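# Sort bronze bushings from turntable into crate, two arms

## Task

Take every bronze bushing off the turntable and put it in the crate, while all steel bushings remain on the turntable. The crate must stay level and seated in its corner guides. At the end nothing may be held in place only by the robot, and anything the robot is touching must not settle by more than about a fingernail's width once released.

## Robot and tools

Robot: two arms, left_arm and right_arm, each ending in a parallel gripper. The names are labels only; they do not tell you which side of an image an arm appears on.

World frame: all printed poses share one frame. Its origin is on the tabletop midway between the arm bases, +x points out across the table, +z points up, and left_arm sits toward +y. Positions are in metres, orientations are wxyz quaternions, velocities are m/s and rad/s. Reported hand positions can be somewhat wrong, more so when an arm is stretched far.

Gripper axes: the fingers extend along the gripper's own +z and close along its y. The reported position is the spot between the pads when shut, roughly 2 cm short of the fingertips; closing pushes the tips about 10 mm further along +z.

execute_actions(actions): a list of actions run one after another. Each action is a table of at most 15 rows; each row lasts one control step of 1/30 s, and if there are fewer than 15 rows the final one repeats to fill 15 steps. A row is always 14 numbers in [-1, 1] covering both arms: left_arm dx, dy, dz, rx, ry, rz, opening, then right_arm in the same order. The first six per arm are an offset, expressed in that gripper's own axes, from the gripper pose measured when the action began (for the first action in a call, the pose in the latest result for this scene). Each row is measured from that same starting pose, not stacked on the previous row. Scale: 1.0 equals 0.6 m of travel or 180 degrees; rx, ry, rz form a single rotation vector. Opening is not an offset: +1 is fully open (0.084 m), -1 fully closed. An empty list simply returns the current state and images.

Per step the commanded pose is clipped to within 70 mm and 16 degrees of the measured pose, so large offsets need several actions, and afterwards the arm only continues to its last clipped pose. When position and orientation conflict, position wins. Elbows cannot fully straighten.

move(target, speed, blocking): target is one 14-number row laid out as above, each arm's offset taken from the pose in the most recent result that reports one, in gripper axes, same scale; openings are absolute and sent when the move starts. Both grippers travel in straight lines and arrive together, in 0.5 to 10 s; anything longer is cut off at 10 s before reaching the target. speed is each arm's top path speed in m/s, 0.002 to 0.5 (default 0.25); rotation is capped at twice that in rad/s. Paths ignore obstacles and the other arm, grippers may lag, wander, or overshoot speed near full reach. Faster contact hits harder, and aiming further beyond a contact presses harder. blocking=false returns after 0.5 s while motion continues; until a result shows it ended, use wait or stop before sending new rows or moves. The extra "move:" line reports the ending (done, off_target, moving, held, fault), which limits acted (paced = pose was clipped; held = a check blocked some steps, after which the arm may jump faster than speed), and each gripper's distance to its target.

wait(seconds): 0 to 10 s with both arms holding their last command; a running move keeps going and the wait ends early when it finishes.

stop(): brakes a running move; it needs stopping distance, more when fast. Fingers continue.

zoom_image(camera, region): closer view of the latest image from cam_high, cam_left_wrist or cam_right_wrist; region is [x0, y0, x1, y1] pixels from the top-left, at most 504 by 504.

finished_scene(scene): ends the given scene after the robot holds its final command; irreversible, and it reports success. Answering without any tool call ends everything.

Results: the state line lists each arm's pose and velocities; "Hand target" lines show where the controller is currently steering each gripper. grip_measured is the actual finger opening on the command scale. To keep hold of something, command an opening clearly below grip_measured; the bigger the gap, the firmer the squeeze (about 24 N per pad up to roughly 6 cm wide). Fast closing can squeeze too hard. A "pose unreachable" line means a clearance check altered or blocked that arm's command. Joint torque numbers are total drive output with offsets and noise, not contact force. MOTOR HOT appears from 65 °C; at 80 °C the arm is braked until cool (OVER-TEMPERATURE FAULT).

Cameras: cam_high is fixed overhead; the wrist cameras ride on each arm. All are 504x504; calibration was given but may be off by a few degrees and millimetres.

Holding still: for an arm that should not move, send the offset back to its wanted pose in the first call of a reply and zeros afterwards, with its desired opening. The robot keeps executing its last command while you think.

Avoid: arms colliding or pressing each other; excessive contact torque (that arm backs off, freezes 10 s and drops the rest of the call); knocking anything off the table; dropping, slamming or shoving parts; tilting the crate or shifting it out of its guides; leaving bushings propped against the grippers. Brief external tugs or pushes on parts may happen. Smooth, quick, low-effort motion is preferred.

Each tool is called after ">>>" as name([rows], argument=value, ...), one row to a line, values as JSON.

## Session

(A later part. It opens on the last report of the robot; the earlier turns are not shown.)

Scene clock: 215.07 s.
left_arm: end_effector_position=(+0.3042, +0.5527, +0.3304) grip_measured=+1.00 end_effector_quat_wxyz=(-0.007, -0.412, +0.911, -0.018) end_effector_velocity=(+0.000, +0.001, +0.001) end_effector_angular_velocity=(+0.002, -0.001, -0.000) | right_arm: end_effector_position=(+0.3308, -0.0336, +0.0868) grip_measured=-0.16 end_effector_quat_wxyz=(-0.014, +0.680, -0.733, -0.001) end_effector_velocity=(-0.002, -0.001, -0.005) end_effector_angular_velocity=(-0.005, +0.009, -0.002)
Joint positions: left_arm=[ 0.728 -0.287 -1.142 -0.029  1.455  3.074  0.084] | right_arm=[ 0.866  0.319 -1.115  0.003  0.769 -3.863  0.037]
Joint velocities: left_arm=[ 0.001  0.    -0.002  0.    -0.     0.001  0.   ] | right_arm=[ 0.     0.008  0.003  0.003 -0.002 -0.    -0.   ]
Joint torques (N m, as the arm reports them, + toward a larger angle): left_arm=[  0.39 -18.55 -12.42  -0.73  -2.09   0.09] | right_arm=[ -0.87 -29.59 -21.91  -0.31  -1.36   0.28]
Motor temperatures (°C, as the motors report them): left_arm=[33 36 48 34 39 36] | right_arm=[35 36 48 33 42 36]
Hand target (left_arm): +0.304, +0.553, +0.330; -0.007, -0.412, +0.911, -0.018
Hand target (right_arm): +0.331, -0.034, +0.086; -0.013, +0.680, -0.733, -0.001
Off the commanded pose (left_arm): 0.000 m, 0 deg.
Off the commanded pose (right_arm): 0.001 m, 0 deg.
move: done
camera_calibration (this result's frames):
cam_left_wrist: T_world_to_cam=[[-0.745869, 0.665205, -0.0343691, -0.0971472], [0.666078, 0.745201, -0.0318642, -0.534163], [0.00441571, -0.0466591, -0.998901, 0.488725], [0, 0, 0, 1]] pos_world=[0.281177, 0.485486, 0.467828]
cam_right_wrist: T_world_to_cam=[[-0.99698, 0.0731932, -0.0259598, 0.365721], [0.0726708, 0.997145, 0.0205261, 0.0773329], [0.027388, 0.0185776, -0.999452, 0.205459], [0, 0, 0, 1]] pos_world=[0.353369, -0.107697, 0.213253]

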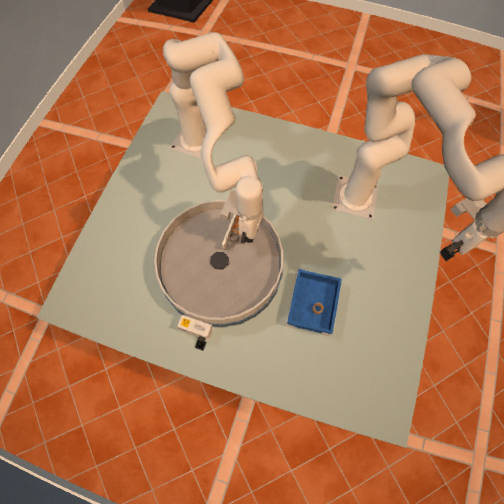

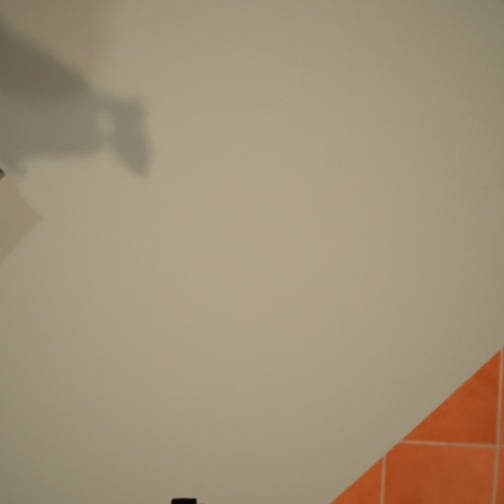

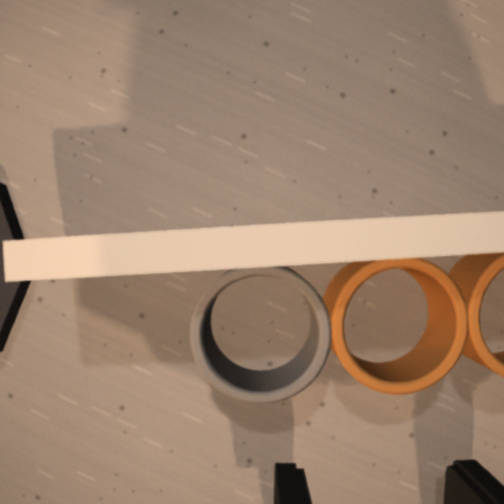

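>>> move(target=[0,0,0,0,0,0,1,0.078,0.004,0,0,0,0,-0.15], speed=0.05)

>>> execute_actions([
  [[0,0,0,0,0,0,1,-0.005,0,-0.005,0,0,0,-1]],
  [[0,0,0,0,0,0,1,0,0,0,0,0,0,-1]],
])

>>> move(target=[0,0,0,0,0,0,1,-0.03,0,-0.2,0,0,0,-1], speed=0.15)

Scene clock: 221.00 s.
left_arm: end_effector_position=(+0.3042, +0.5527, +0.3304) grip_measured=+1.00 end_effector_quat_wxyz=(-0.007, -0.412, +0.911, -0.018) end_effector_velocity=(-0.000, +0.000, -0.000) end_effector_angular_velocity=(-0.000, +0.000, +0.000) | right_arm: end_effector_position=(+0.3323, -0.0772, +0.0910) grip_measured=-0.19 end_effector_quat_wxyz=(-0.024, +0.679, -0.733, -0.000) end_effector_velocity=(-0.002, +0.004, -0.001) end_effector_angular_velocity=(+0.006, +0.001, +0.006)
Joint positions: left_arm=[ 0.728 -0.287 -1.142 -0.029  1.455  3.074  0.084] | right_arm=[ 0.801  0.216 -0.976  0.003  0.711 -3.925  0.036]
Joint velocities: left_arm=[ 0.     0.     0.001  0.    -0.001  0.    -0.   ] | right_arm=[ 0.007  0.003 -0.     0.008 -0.005 -0.005 -0.001]
Joint torques (N m, as the arm reports them, + toward a larger angle): left_arm=[ -0.05 -18.87 -12.28  -1.14  -1.84   0.15] | right_arm=[ 10.92 -15.74   1.31   3.16   6.82   0.42]
Motor temperatures (°C, as the motors report them): left_arm=[33 36 48 34 39 36] | right_arm=[35 36 47 33 42 36]
Hand target (left_arm): +0.304, +0.553, +0.330; -0.007, -0.412, +0.911, -0.018
Hand target (right_arm): +0.325, -0.080, +0.086; -0.014, +0.680, -0.733, -0.001
Off the commanded pose (left_arm): 0.000 m, 0 deg.
Off the commanded pose (right_arm): 0.009 m, 1 deg.
move: off_target (right_arm)
camera_calibration (this result's frames):
cam_left_wrist: T_world_to_cam=[[-0.745869, 0.665205, -0.0343691, -0.0971472], [0.666078, 0.745201, -0.0318642, -0.534163], [0.00441567, -0.046659, -0.998901, 0.488725], [0, 0, 0, 1]] pos_world=[0.281177, 0.485486, 0.467828]
cam_right_wrist: T_world_to_cam=[[-0.996169, 0.0763799, -0.0425952, 0.37198], [0.0749373, 0.996591, 0.0344956, 0.118542], [0.0450848, 0.0311714, -0.998497, 0.205494], [0, 0, 0, 1]] pos_world=[0.352407, -0.152955, 0.216941]

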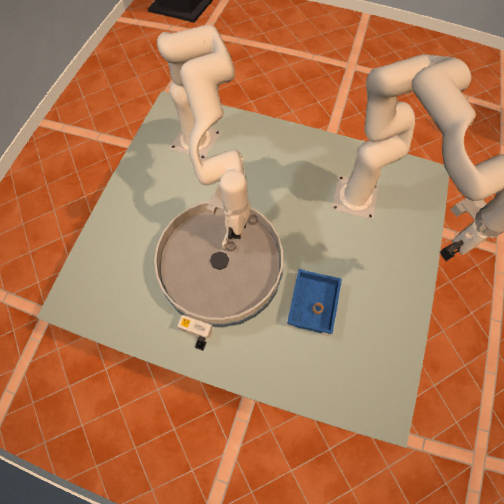

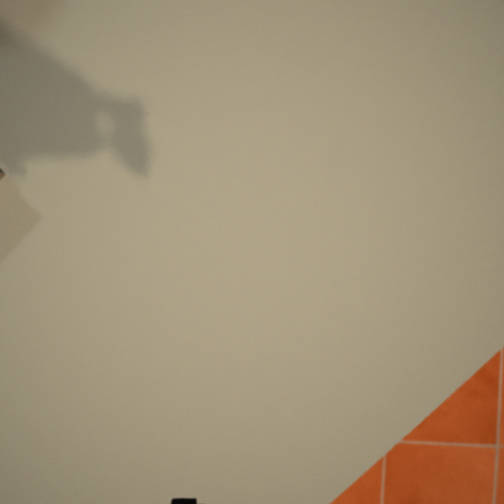

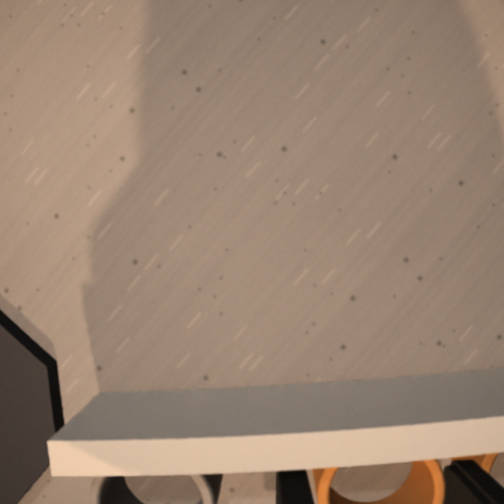

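Scene clock: 222.00 s.
left_arm: end_effector_position=(+0.3042, +0.5527, +0.3304) grip_measured=+1.00 end_effector_quat_wxyz=(-0.007, -0.412, +0.911, -0.018) end_effector_velocity=(+0.000, -0.000, +0.000) end_effector_angular_velocity=(-0.000, -0.000, -0.002) | right_arm: end_effector_position=(+0.3312, -0.0750, +0.0924) grip_measured=-0.30 end_effector_quat_wxyz=(-0.022, +0.679, -0.733, -0.000) end_effector_velocity=(+0.000, +0.000, +0.001) end_effector_angular_velocity=(+0.001, +0.001, -0.002)
Joint positions: left_arm=[ 0.728 -0.287 -1.142 -0.029  1.455  3.074  0.084] | right_arm=[ 0.806  0.217 -0.984  0.003  0.722 -3.921  0.031]
Joint velocities: left_arm=[-0.001  0.    -0.    -0.     0.     0.001  0.   ] | right_arm=[-0.    -0.001 -0.001  0.001  0.002  0.001 -0.   ]
Joint torques (N m, as the arm reports them, + toward a larger angle): left_arm=[ -0.41 -18.43 -12.2   -0.71  -2.07   0.03] | right_arm=[  5.81 -23.78 -11.7    1.85   2.64   0.42]
Motor temperatures (°C, as the motors report them): left_arm=[33 36 48 34 39 36] | right_arm=[35 36 47 33 42 36]
Hand target (left_arm): +0.304, +0.553, +0.330; -0.007, -0.412, +0.911, -0.018
Hand target (right_arm): +0.331, -0.075, +0.092; -0.022, +0.679, -0.733, -0.000
Off the commanded pose (left_arm): 0.000 m, 0 deg.
Off the commanded pose (right_arm): 0.000 m, 0 deg.
camera_calibration (this result's frames):
cam_left_wrist: T_world_to_cam=[[-0.745869, 0.665205, -0.034369, -0.0971474], [0.666078, 0.745201, -0.0318639, -0.534163], [0.00441576, -0.0466588, -0.998901, 0.488725], [0, 0, 0, 1]] pos_world=[0.281177, 0.485486, 0.467828]
cam_right_wrist: T_world_to_cam=[[-0.996336, 0.075946, -0.0393237, 0.370501], [0.0747377, 0.996711, 0.031338, 0.116806], [0.0415744, 0.0282842, -0.998735, 0.207787], [0, 0, 0, 1]] pos_world=[0.351775, -0.150437, 0.218433]

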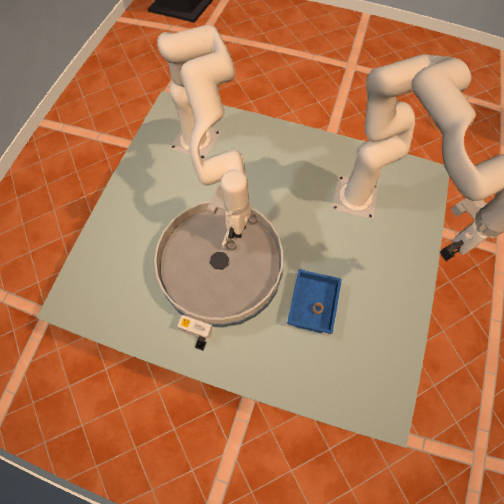

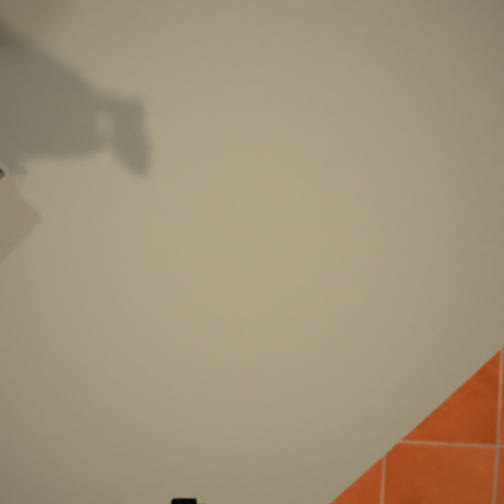

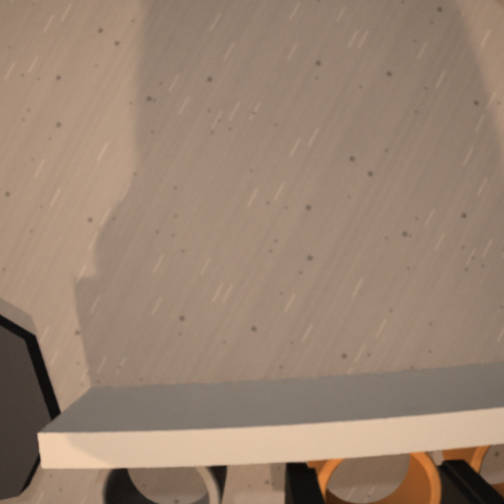

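Scene clock: 223.23 s.
left_arm: end_effector_position=(+0.3042, +0.5527, +0.3304) grip_measured=+1.00 end_effector_quat_wxyz=(-0.007, -0.412, +0.911, -0.018) end_effector_velocity=(-0.000, +0.000, -0.000) end_effector_angular_velocity=(-0.000, +0.001, +0.001) | right_arm: end_effector_position=(+0.3287, -0.0609, +0.2117) grip_measured=-0.30 end_effector_quat_wxyz=(-0.021, +0.679, -0.734, -0.000) end_effector_velocity=(+0.001, +0.001, +0.004) end_effector_angular_velocity=(+0.002, -0.001, -0.001)
Joint positions: left_arm=[ 0.728 -0.287 -1.142 -0.029  1.455  3.074  0.084] | right_arm=[ 0.831  0.075 -1.173  0.001  1.055 -3.894  0.031]
Joint velocities: left_arm=[ 0.001 -0.     0.     0.001  0.    -0.    -0.   ] | right_arm=[ 0.001 -0.    -0.01   0.001  0.008  0.001 -0.   ]
Joint torques (N m, as the arm reports them, + toward a larger angle): left_arm=[  0.04 -18.48 -12.58  -1.66  -2.16   0.28] | right_arm=[ -0.82 -26.1  -24.76  -0.4   -1.7    0.24]
Motor temperatures (°C, as the motors report them): left_arm=[33 36 48 34 39 36] | right_arm=[35 36 47 33 42 36]
Hand target (left_arm): +0.304, +0.553, +0.330; -0.007, -0.412, +0.911, -0.018
Hand target (right_arm): +0.329, -0.061, +0.213; -0.022, +0.679, -0.733, -0.000
Off the commanded pose (left_arm): 0.000 m, 0 deg.
Off the commanded pose (right_arm): 0.001 m, 0 deg.
move: done
camera_calibration (this result's frames):
cam_left_wrist: T_world_to_cam=[[-0.745869, 0.665205, -0.034369, -0.0971474], [0.666078, 0.745201, -0.0318637, -0.534164], [0.00441587, -0.0466586, -0.998901, 0.488725], [0, 0, 0, 1]] pos_world=[0.281177, 0.485486, 0.467828]
cam_right_wrist: T_world_to_cam=[[-0.996363, 0.0761094, -0.0383292, 0.371431], [0.0749762, 0.996728, 0.030184, 0.0993446], [0.0405011, 0.0272004, -0.998809, 0.326987], [0, 0, 0, 1]] pos_world=[0.349388, -0.136183, 0.337836]

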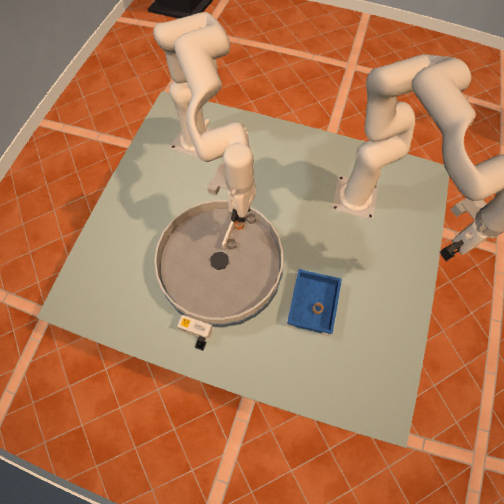

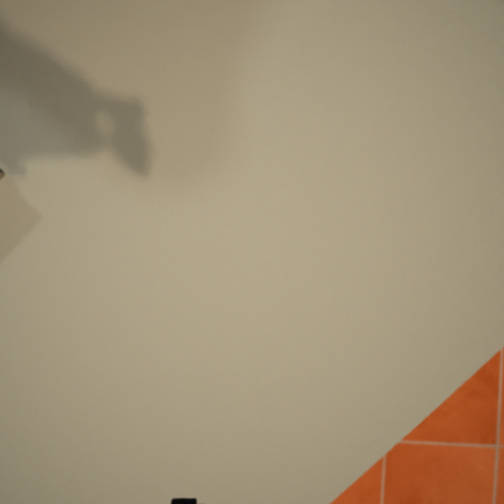

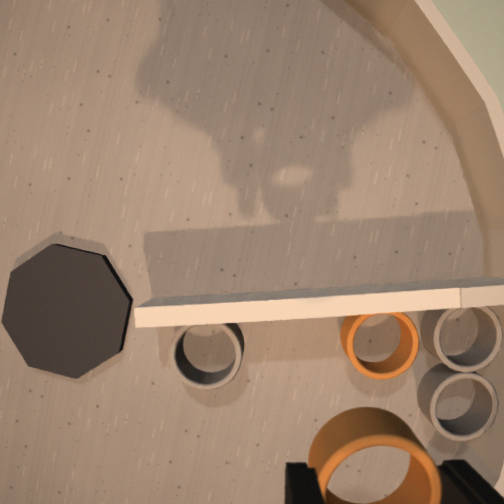

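>>> move(target=[0,0,0,0,0,0,1,-0.478,-0.162,0.158,0.1,-0.14,0,-1], speed=0.3)

Scene clock: 229.20 s.
left_arm: end_effector_position=(+0.3042, +0.5527, +0.3304) grip_measured=+1.00 end_effector_quat_wxyz=(-0.007, -0.412, +0.911, -0.018) end_effector_velocity=(-0.000, -0.000, -0.000) end_effector_angular_velocity=(-0.001, +0.000, +0.000) | right_arm: end_effector_position=(+0.4496, +0.2205, +0.1295) grip_measured=-0.30 end_effector_quat_wxyz=(-0.286, +0.651, -0.702, -0.035) end_effector_velocity=(+0.000, +0.001, -0.003) end_effector_angular_velocity=(-0.007, +0.004, +0.002)
Joint positions: left_arm=[ 0.728 -0.287 -1.142 -0.029  1.455  3.074  0.084] | right_arm=[ 0.993  0.889 -1.927 -0.044  0.455 -3.699  0.031]
Joint velocities: left_arm=[ 0.    -0.     0.001 -0.    -0.     0.     0.   ] | right_arm=[ 0.001  0.012 -0.016 -0.001  0.012 -0.001 -0.   ]
Joint torques (N m, as the arm reports them, + toward a larger angle): left_arm=[  0.47 -18.69 -12.66  -1.35  -2.07   0.34] | right_arm=[ -0.62 -42.6  -25.57  -0.29  -2.23   0.21]
Motor temperatures (°C, as the motors report them): left_arm=[33 36 48 34 39 36] | right_arm=[35 36 48 33 42 36]
Hand target (left_arm): +0.304, +0.553, +0.330; -0.007, -0.412, +0.911, -0.018
Hand target (right_arm): +0.450, +0.221, +0.129; -0.285, +0.651, -0.702, -0.035
Off the commanded pose (left_arm): 0.000 m, 0 deg.
Off the commanded pose (right_arm): 0.001 m, 0 deg.
move: done
camera_calibration (this result's frames):
cam_left_wrist: T_world_to_cam=[[-0.745869, 0.665205, -0.034369, -0.0971475], [0.666078, 0.745201, -0.0318638, -0.534164], [0.00441584, -0.0466587, -0.998901, 0.488725], [0, 0, 0, 1]] pos_world=[0.281177, 0.485486, 0.467828]
cam_right_wrist: T_world_to_cam=[[-0.931072, 0.152319, -0.331517, 0.459164], [-0.0120029, 0.895396, 0.44511, -0.180002], [0.364637, 0.418409, -0.83185, -0.0212485], [0, 0, 0, 1]] pos_world=[0.433102, 0.100124, 0.214666]

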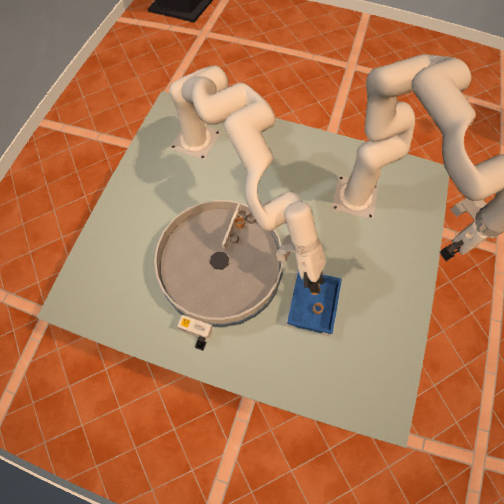

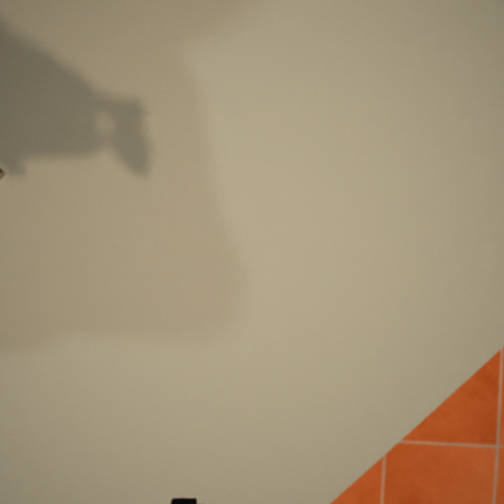

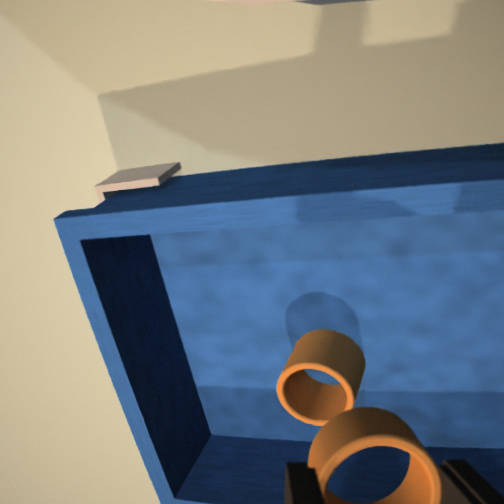

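>>> execute_actions([
  [[0,0,0,0,0,0,1,0,0,0,0,0,0,0.1]],
  [[0,0,0,0,0,0,1,0,0,0,0,0,0,0.1]],
])

>>> move(target=[0,0,0,0,0,0,1,0.288,0.118,-0.3,-0.111,0.152,0,0.1], speed=0.3)

Scene clock: 236.57 s.
left_arm: end_effector_position=(+0.3042, +0.5527, +0.3304) grip_measured=+1.00 end_effector_quat_wxyz=(-0.007, -0.412, +0.911, -0.018) end_effector_velocity=(-0.000, -0.000, -0.001) end_effector_angular_velocity=(-0.001, +0.001, +0.001) | right_arm: end_effector_position=(+0.4496, +0.2204, +0.1295) grip_measured=+0.09 end_effector_quat_wxyz=(-0.286, +0.651, -0.702, -0.035) end_effector_velocity=(-0.000, -0.000, -0.000) end_effector_angular_velocity=(+0.001, +0.002, -0.002)
Joint positions: left_arm=[ 0.728 -0.287 -1.142 -0.029  1.455  3.074  0.084] | right_arm=[ 0.993  0.889 -1.927 -0.044  0.455 -3.699  0.048]
Joint velocities: left_arm=[ 0.001 -0.     0.002 -0.     0.     0.    -0.   ] | right_arm=[-0.     0.     0.     0.001 -0.     0.002  0.   ]
Joint torques (N m, as the arm reports them, + toward a larger angle): left_arm=[  0.16 -18.56 -12.26  -1.21  -1.88   0.01] | right_arm=[ -0.96 -41.69 -24.88  -0.21  -2.15   0.3 ]
Motor temperatures (°C, as the motors report them): left_arm=[33 36 48 34 39 36] | right_arm=[35 37 48 33 42 36]
Hand target (left_arm): +0.304, +0.553, +0.330; -0.007, -0.412, +0.911, -0.018
Hand target (right_arm): +0.450, +0.220, +0.130; -0.286, +0.651, -0.702, -0.035
Off the commanded pose (left_arm): 0.000 m, 0 deg.
Off the commanded pose (right_arm): 0.000 m, 0 deg.
camera_calibration (this result's frames):
cam_left_wrist: T_world_to_cam=[[-0.745869, 0.665205, -0.034369, -0.0971475], [0.666078, 0.745201, -0.0318638, -0.534164], [0.00441579, -0.0466587, -0.998901, 0.488725], [0, 0, 0, 1]] pos_world=[0.281177, 0.485486, 0.467828]
cam_right_wrist: T_world_to_cam=[[-0.931078, 0.15231, -0.331505, 0.459157], [-0.0119979, 0.895404, 0.445092, -0.179994], [0.364624, 0.418393, -0.831864, -0.0212506], [0, 0, 0, 1]] pos_world=[0.4331, 0.100124, 0.214649]

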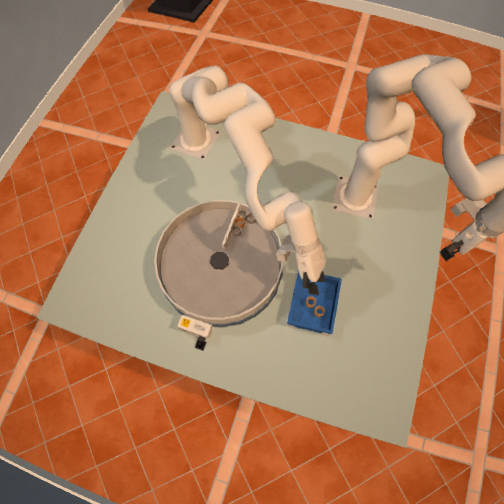

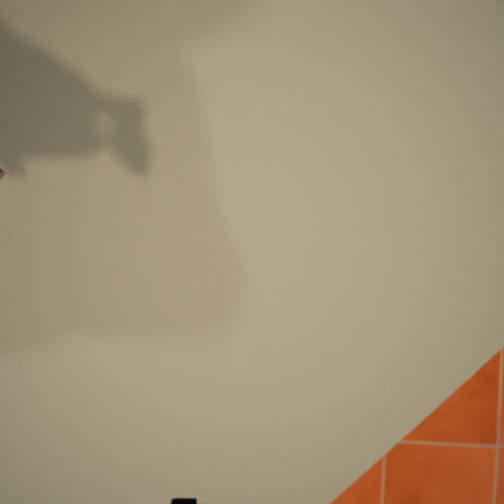

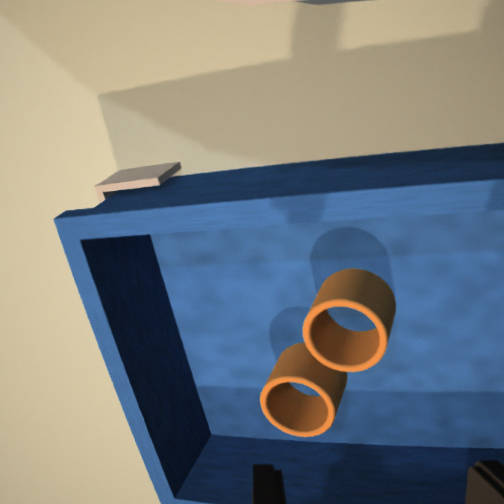

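Scene clock: 238.17 s.
left_arm: end_effector_position=(+0.3042, +0.5527, +0.3304) grip_measured=+1.00 end_effector_quat_wxyz=(-0.007, -0.412, +0.911, -0.018) end_effector_velocity=(-0.000, +0.001, +0.000) end_effector_angular_velocity=(+0.001, -0.001, +0.001) | right_arm: end_effector_position=(+0.3218, +0.0005, +0.1793) grip_measured=+0.09 end_effector_quat_wxyz=(+0.004, +0.680, -0.733, +0.000) end_effector_velocity=(+0.000, -0.001, +0.003) end_effector_angular_velocity=(+0.002, -0.003, -0.000)
Joint positions: left_arm=[ 0.728 -0.287 -1.142 -0.029  1.455  3.074  0.084] | right_arm=[ 0.923  0.273 -1.347  0.001  1.082 -3.803  0.048]
Joint velocities: left_arm=[ 0.001  0.    -0.001 -0.    -0.     0.     0.   ] | right_arm=[-0.001 -0.006  0.002 -0.     0.001 -0.001  0.   ]
Joint torques (N m, as the arm reports them, + toward a larger angle): left_arm=[  0.2  -18.52 -11.97  -1.42  -2.13   0.08] | right_arm=[ -0.89 -29.9  -24.12  -0.26  -1.37   0.22]
Motor temperatures (°C, as the motors report them): left_arm=[33 36 48 34 39 36] | right_arm=[35 37 48 33 42 36]
Hand target (left_arm): +0.304, +0.553, +0.330; -0.007, -0.412, +0.911, -0.018
Hand target (right_arm): +0.322, +0.000, +0.180; +0.004, +0.680, -0.733, +0.000
Off the commanded pose (left_arm): 0.000 m, 0 deg.
Off the commanded pose (right_arm): 0.001 m, 0 deg.
move: done
camera_calibration (this result's frames):
cam_left_wrist: T_world_to_cam=[[-0.745869, 0.665205, -0.034369, -0.0971475], [0.666078, 0.745201, -0.0318638, -0.534164], [0.00441586, -0.0466587, -0.998901, 0.488725], [0, 0, 0, 1]] pos_world=[0.281177, 0.485486, 0.467828]
cam_right_wrist: T_world_to_cam=[[-0.997271, 0.0737058, -0.00417891, 0.352796], [0.0737346, 0.997252, -0.00720584, 0.0467428], [0.00363632, -0.0074943, -0.999965, 0.305313], [0, 0, 0, 1]] pos_world=[0.347276, -0.0703293, 0.307114]

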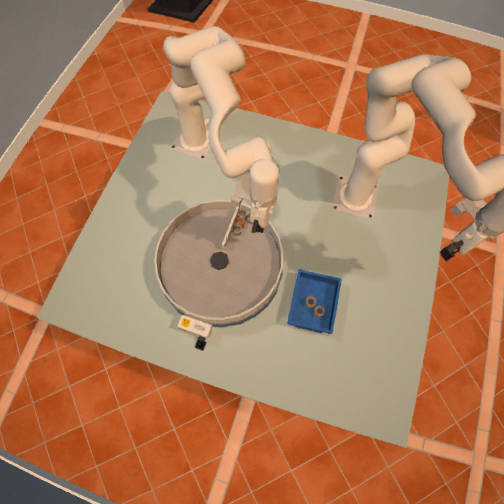

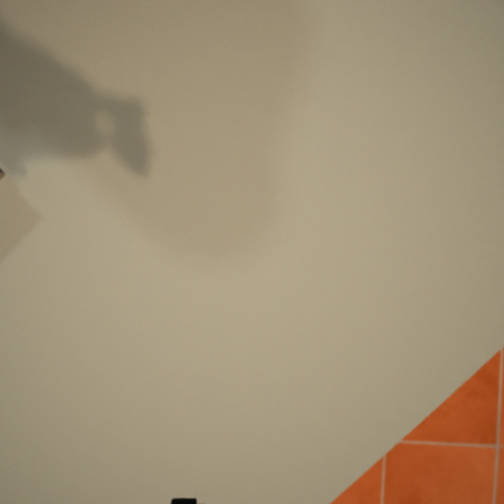

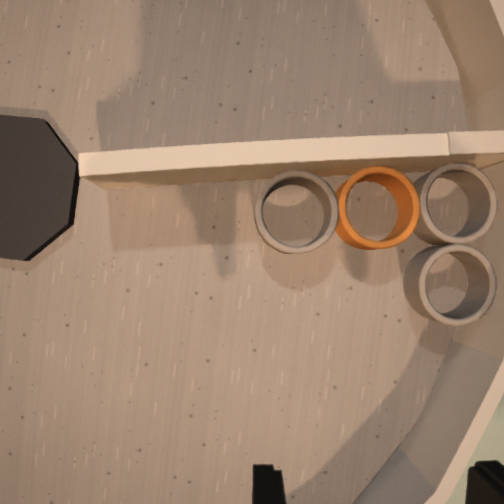

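>>> move(target=[0,0,0,0,0,0,1,0.075,0.01,0.155,0,0,0.094,-0.15], speed=0.15)

Scene clock: 246.37 s.
left_arm: end_effector_position=(+0.3042, +0.5527, +0.3304) grip_measured=+1.00 end_effector_quat_wxyz=(-0.007, -0.412, +0.911, -0.018) end_effector_velocity=(+0.000, +0.000, +0.000) end_effector_angular_velocity=(+0.001, -0.000, +0.001) | right_arm: end_effector_position=(+0.3127, -0.0438, +0.0880) grip_measured=-0.17 end_effector_quat_wxyz=(-0.002, -0.565, +0.825, -0.000) end_effector_velocity=(-0.001, -0.001, -0.002) end_effector_angular_velocity=(-0.001, +0.002, -0.006)
Joint positions: left_arm=[ 0.728 -0.287 -1.142 -0.029  1.455  3.074  0.084] | right_arm=[ 0.878  0.277 -1.066  0.     0.794 -3.554  0.037]
Joint velocities: left_arm=[ 0.     0.    -0.     0.    -0.001 -0.001 -0.   ] | right_arm=[-0.     0.     0.006  0.001 -0.003  0.006 -0.   ]
Joint torques (N m, as the arm reports them, + toward a larger angle): left_arm=[  0.31 -18.73 -12.23  -1.35  -2.14   0.2 ] | right_arm=[  1.01 -26.04 -16.83   0.3    0.56   0.11]
Motor temperatures (°C, as the motors report them): left_arm=[33 36 48 34 39 36] | right_arm=[35 37 48 33 42 36]
Hand target (left_arm): +0.304, +0.553, +0.330; -0.007, -0.412, +0.911, -0.018
Hand target (right_arm): +0.312, -0.045, +0.087; -0.004, -0.565, +0.825, -0.001
Off the commanded pose (left_arm): 0.000 m, 0 deg.
Off the commanded pose (right_arm): 0.002 m, 0 deg.
move: done
camera_calibration (this result's frames):
cam_left_wrist: T_world_to_cam=[[-0.745869, 0.665205, -0.034369, -0.0971474], [0.666078, 0.745201, -0.0318639, -0.534164], [0.00441584, -0.0466587, -0.998901, 0.488725], [0, 0, 0, 1]] pos_world=[0.281177, 0.485486, 0.467828]
cam_right_wrist: T_world_to_cam=[[-0.932736, 0.360479, -0.00759563, 0.33933], [0.360522, 0.932736, -0.00527664, -0.00173965], [0.0051826, -0.0076601, -0.999957, 0.213192], [0, 0, 0, 1]] pos_world=[0.316028, -0.119066, 0.215751]

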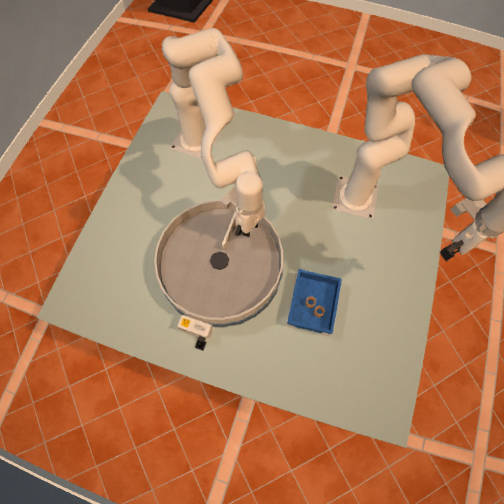

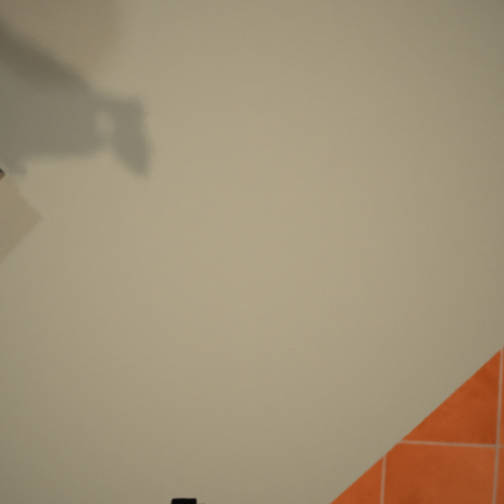

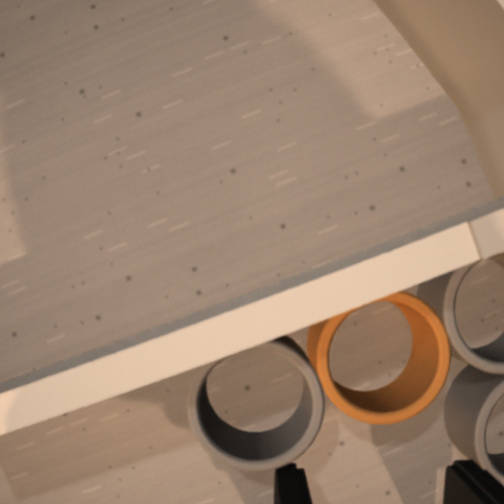

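>>> move(target=[0,0,0,0,0,0,1,0.065,0,0,0,0,0,-0.15], speed=0.04)

>>> execute_actions([
  [[0,0,0,0,0,0,1,0,0,-0.005,0,0,0,-1]],
  [[0,0,0,0,0,0,1,0,0,0,0,0,0,-1]],
])

>>> move(target=[0,0,0,0,0,0,1,-0.03,0,-0.2,0,0,0,-1], speed=0.15)

Scene clock: 264.37 s.
left_arm: end_effector_position=(+0.3042, +0.5527, +0.3304) grip_measured=+1.00 end_effector_quat_wxyz=(-0.007, -0.412, +0.911, -0.018) end_effector_velocity=(-0.000, +0.000, -0.000) end_effector_angular_velocity=(+0.000, -0.001, +0.002) | right_arm: end_effector_position=(+0.3272, -0.0367, +0.1239) grip_measured=-0.16 end_effector_quat_wxyz=(+0.053, -0.570, +0.820, +0.010) end_effector_velocity=(-0.000, +0.000, -0.001) end_effector_angular_velocity=(+0.001, +0.001, -0.002)
Joint positions: left_arm=[ 0.728 -0.287 -1.142 -0.029  1.455  3.074  0.084] | right_arm=[ 0.867  0.195 -1.038  0.002  0.736 -3.579  0.037]
Joint velocities: left_arm=[ 0.001 -0.     0.    -0.    -0.001 -0.001 -0.   ] | right_arm=[ 0.     0.001  0.     0.002 -0.001  0.001 -0.   ]
Joint torques (N m, as the arm reports them, + toward a larger angle): left_arm=[  0.4  -18.28 -12.43  -1.32  -1.99  -0.02] | right_arm=[ -0.75 -27.76 -22.74  -0.35  -1.55   0.19]
Motor temperatures (°C, as the motors report them): left_arm=[33 36 48 34 39 36] | right_arm=[35 36 47 33 42 36]
Hand target (left_arm): +0.304, +0.553, +0.330; -0.007, -0.412, +0.911, -0.018
Hand target (right_arm): +0.327, -0.037, +0.124; +0.053, -0.570, +0.820, +0.010
Off the commanded pose (left_arm): 0.000 m, 0 deg.
Off the commanded pose (right_arm): 0.063 m, 6 deg.
TORQUE FAULT: the external load on joint 3 (elbow) of the right arm reached its load limit, and that arm stopped for 10 seconds. That time counts as 18 of the actions that you can send in this scene. A torque fault stops only its own arm. That arm's remaining commands of this call were not run. Joint 3 (elbow) of that arm moved back by up to 3 degrees. That arm holds there, with its grip as last carried out, and accepts commands again: back off and push less far. That arm stops again, at the same cost, whenever a joint's load reaches its limit.
move: fault (right_arm)
camera_calibration (this result's frames):
cam_left_wrist: T_world_to_cam=[[-0.745869, 0.665205, -0.034369, -0.0971475], [0.666078, 0.745201, -0.031864, -0.534163], [0.00441574, -0.0466588, -0.998901, 0.488725], [0, 0, 0, 1]] pos_world=[0.281177, 0.485486, 0.467828]
cam_right_wrist: T_world_to_cam=[[-0.935202, 0.350041, -0.0535564, 0.3567], [0.344086, 0.934003, 0.0961413, -0.0206173], [0.0836752, 0.0714836, -0.993926, 0.225529], [0, 0, 0, 1]] pos_world=[0.32181, -0.121725, 0.245245]

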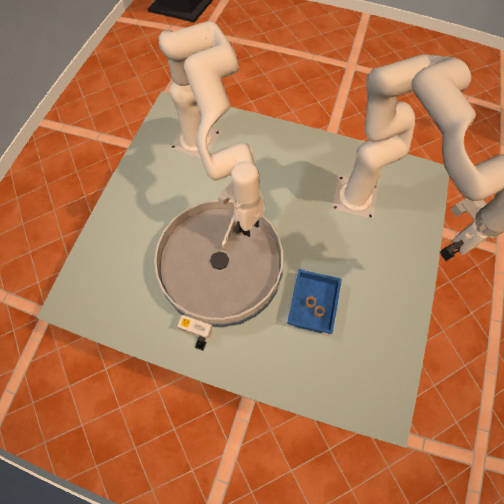

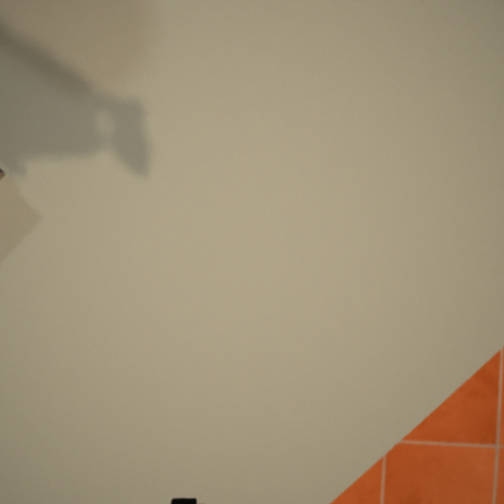

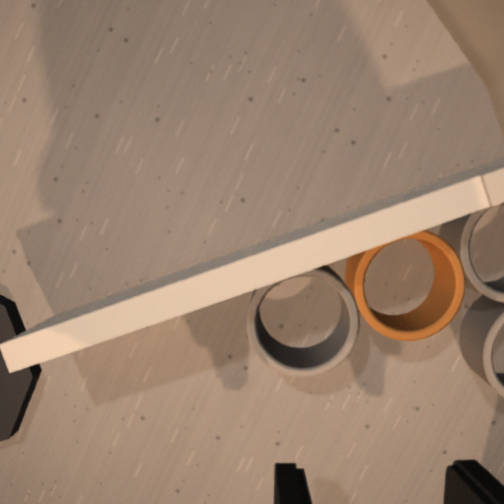

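not run: a fault stop came before this call.

not run: a fault stop came before this call.

>>> move(target=[0,0,0,0,0,0,1,-0.02,-0.03,-0.08,-0.017,0.03,-0.094,-0.15], speed=0.15)

Scene clock: 272.33 s.
left_arm: end_effector_position=(+0.3042, +0.5527, +0.3304) grip_measured=+1.00 end_effector_quat_wxyz=(-0.007, -0.412, +0.911, -0.018) end_effector_velocity=(-0.001, +0.001, -0.000) end_effector_angular_velocity=(+0.000, +0.000, +0.004) | right_arm: end_effector_position=(+0.3446, -0.0354, +0.1732) grip_measured=-0.16 end_effector_quat_wxyz=(+0.000, +0.685, -0.729, +0.003) end_effector_velocity=(+0.001, +0.001, +0.002) end_effector_angular_velocity=(-0.001, +0.002, +0.006)
Joint positions: left_arm=[ 0.728 -0.287 -1.142 -0.029  1.455  3.074  0.084] | right_arm=[ 0.849  0.241 -1.284 -0.007  1.043 -3.887  0.037]
Joint velocities: left_arm=[ 0.002  0.     0.     0.001 -0.    -0.001 -0.   ] | right_arm=[-0.     0.002 -0.009  0.001  0.008 -0.006 -0.   ]
Joint torques (N m, as the arm reports them, + toward a larger angle): left_arm=[  0.27 -18.65 -12.42  -1.1   -2.19   0.06] | right_arm=[ -0.75 -29.59 -23.94  -0.41  -1.48   0.21]
Motor temperatures (°C, as the motors report them): left_arm=[33 36 48 34 39 36] | right_arm=[35 36 47 33 42 36]
Hand target (left_arm): +0.304, +0.553, +0.330; -0.007, -0.412, +0.911, -0.018
Hand target (right_arm): +0.345, -0.035, +0.173; +0.000, +0.685, -0.728, +0.003
Off the commanded pose (left_arm): 0.000 m, 0 deg.
Off the commanded pose (right_arm): 0.000 m, 0 deg.
move: done
camera_calibration (this result's frames):
cam_left_wrist: T_world_to_cam=[[-0.745869, 0.665205, -0.034369, -0.0971475], [0.666078, 0.745201, -0.0318639, -0.534164], [0.00441582, -0.0466587, -0.998901, 0.488725], [0, 0, 0, 1]] pos_world=[0.281177, 0.485486, 0.467828]
cam_right_wrist: T_world_to_cam=[[-0.998085, 0.0602967, -0.0138136, 0.379679], [0.0603855, 0.998156, -0.00610713, 0.0852212], [0.0134199, -0.00692957, -0.999886, 0.295477], [0, 0, 0, 1]] pos_world=[0.369841, -0.10591, 0.301208]

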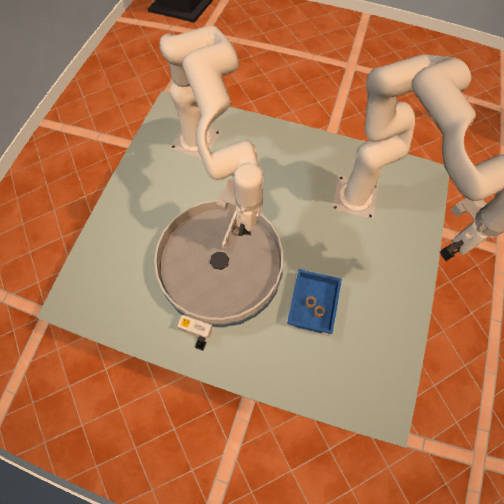

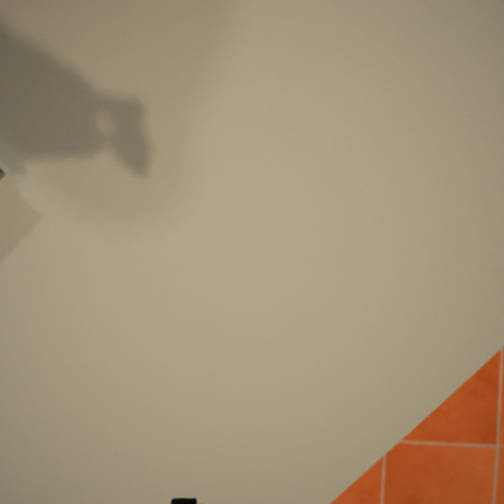

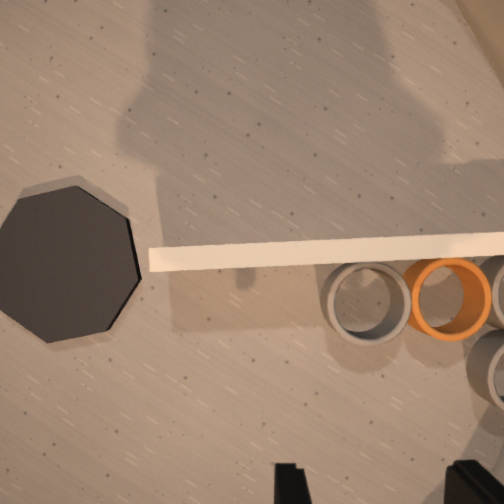

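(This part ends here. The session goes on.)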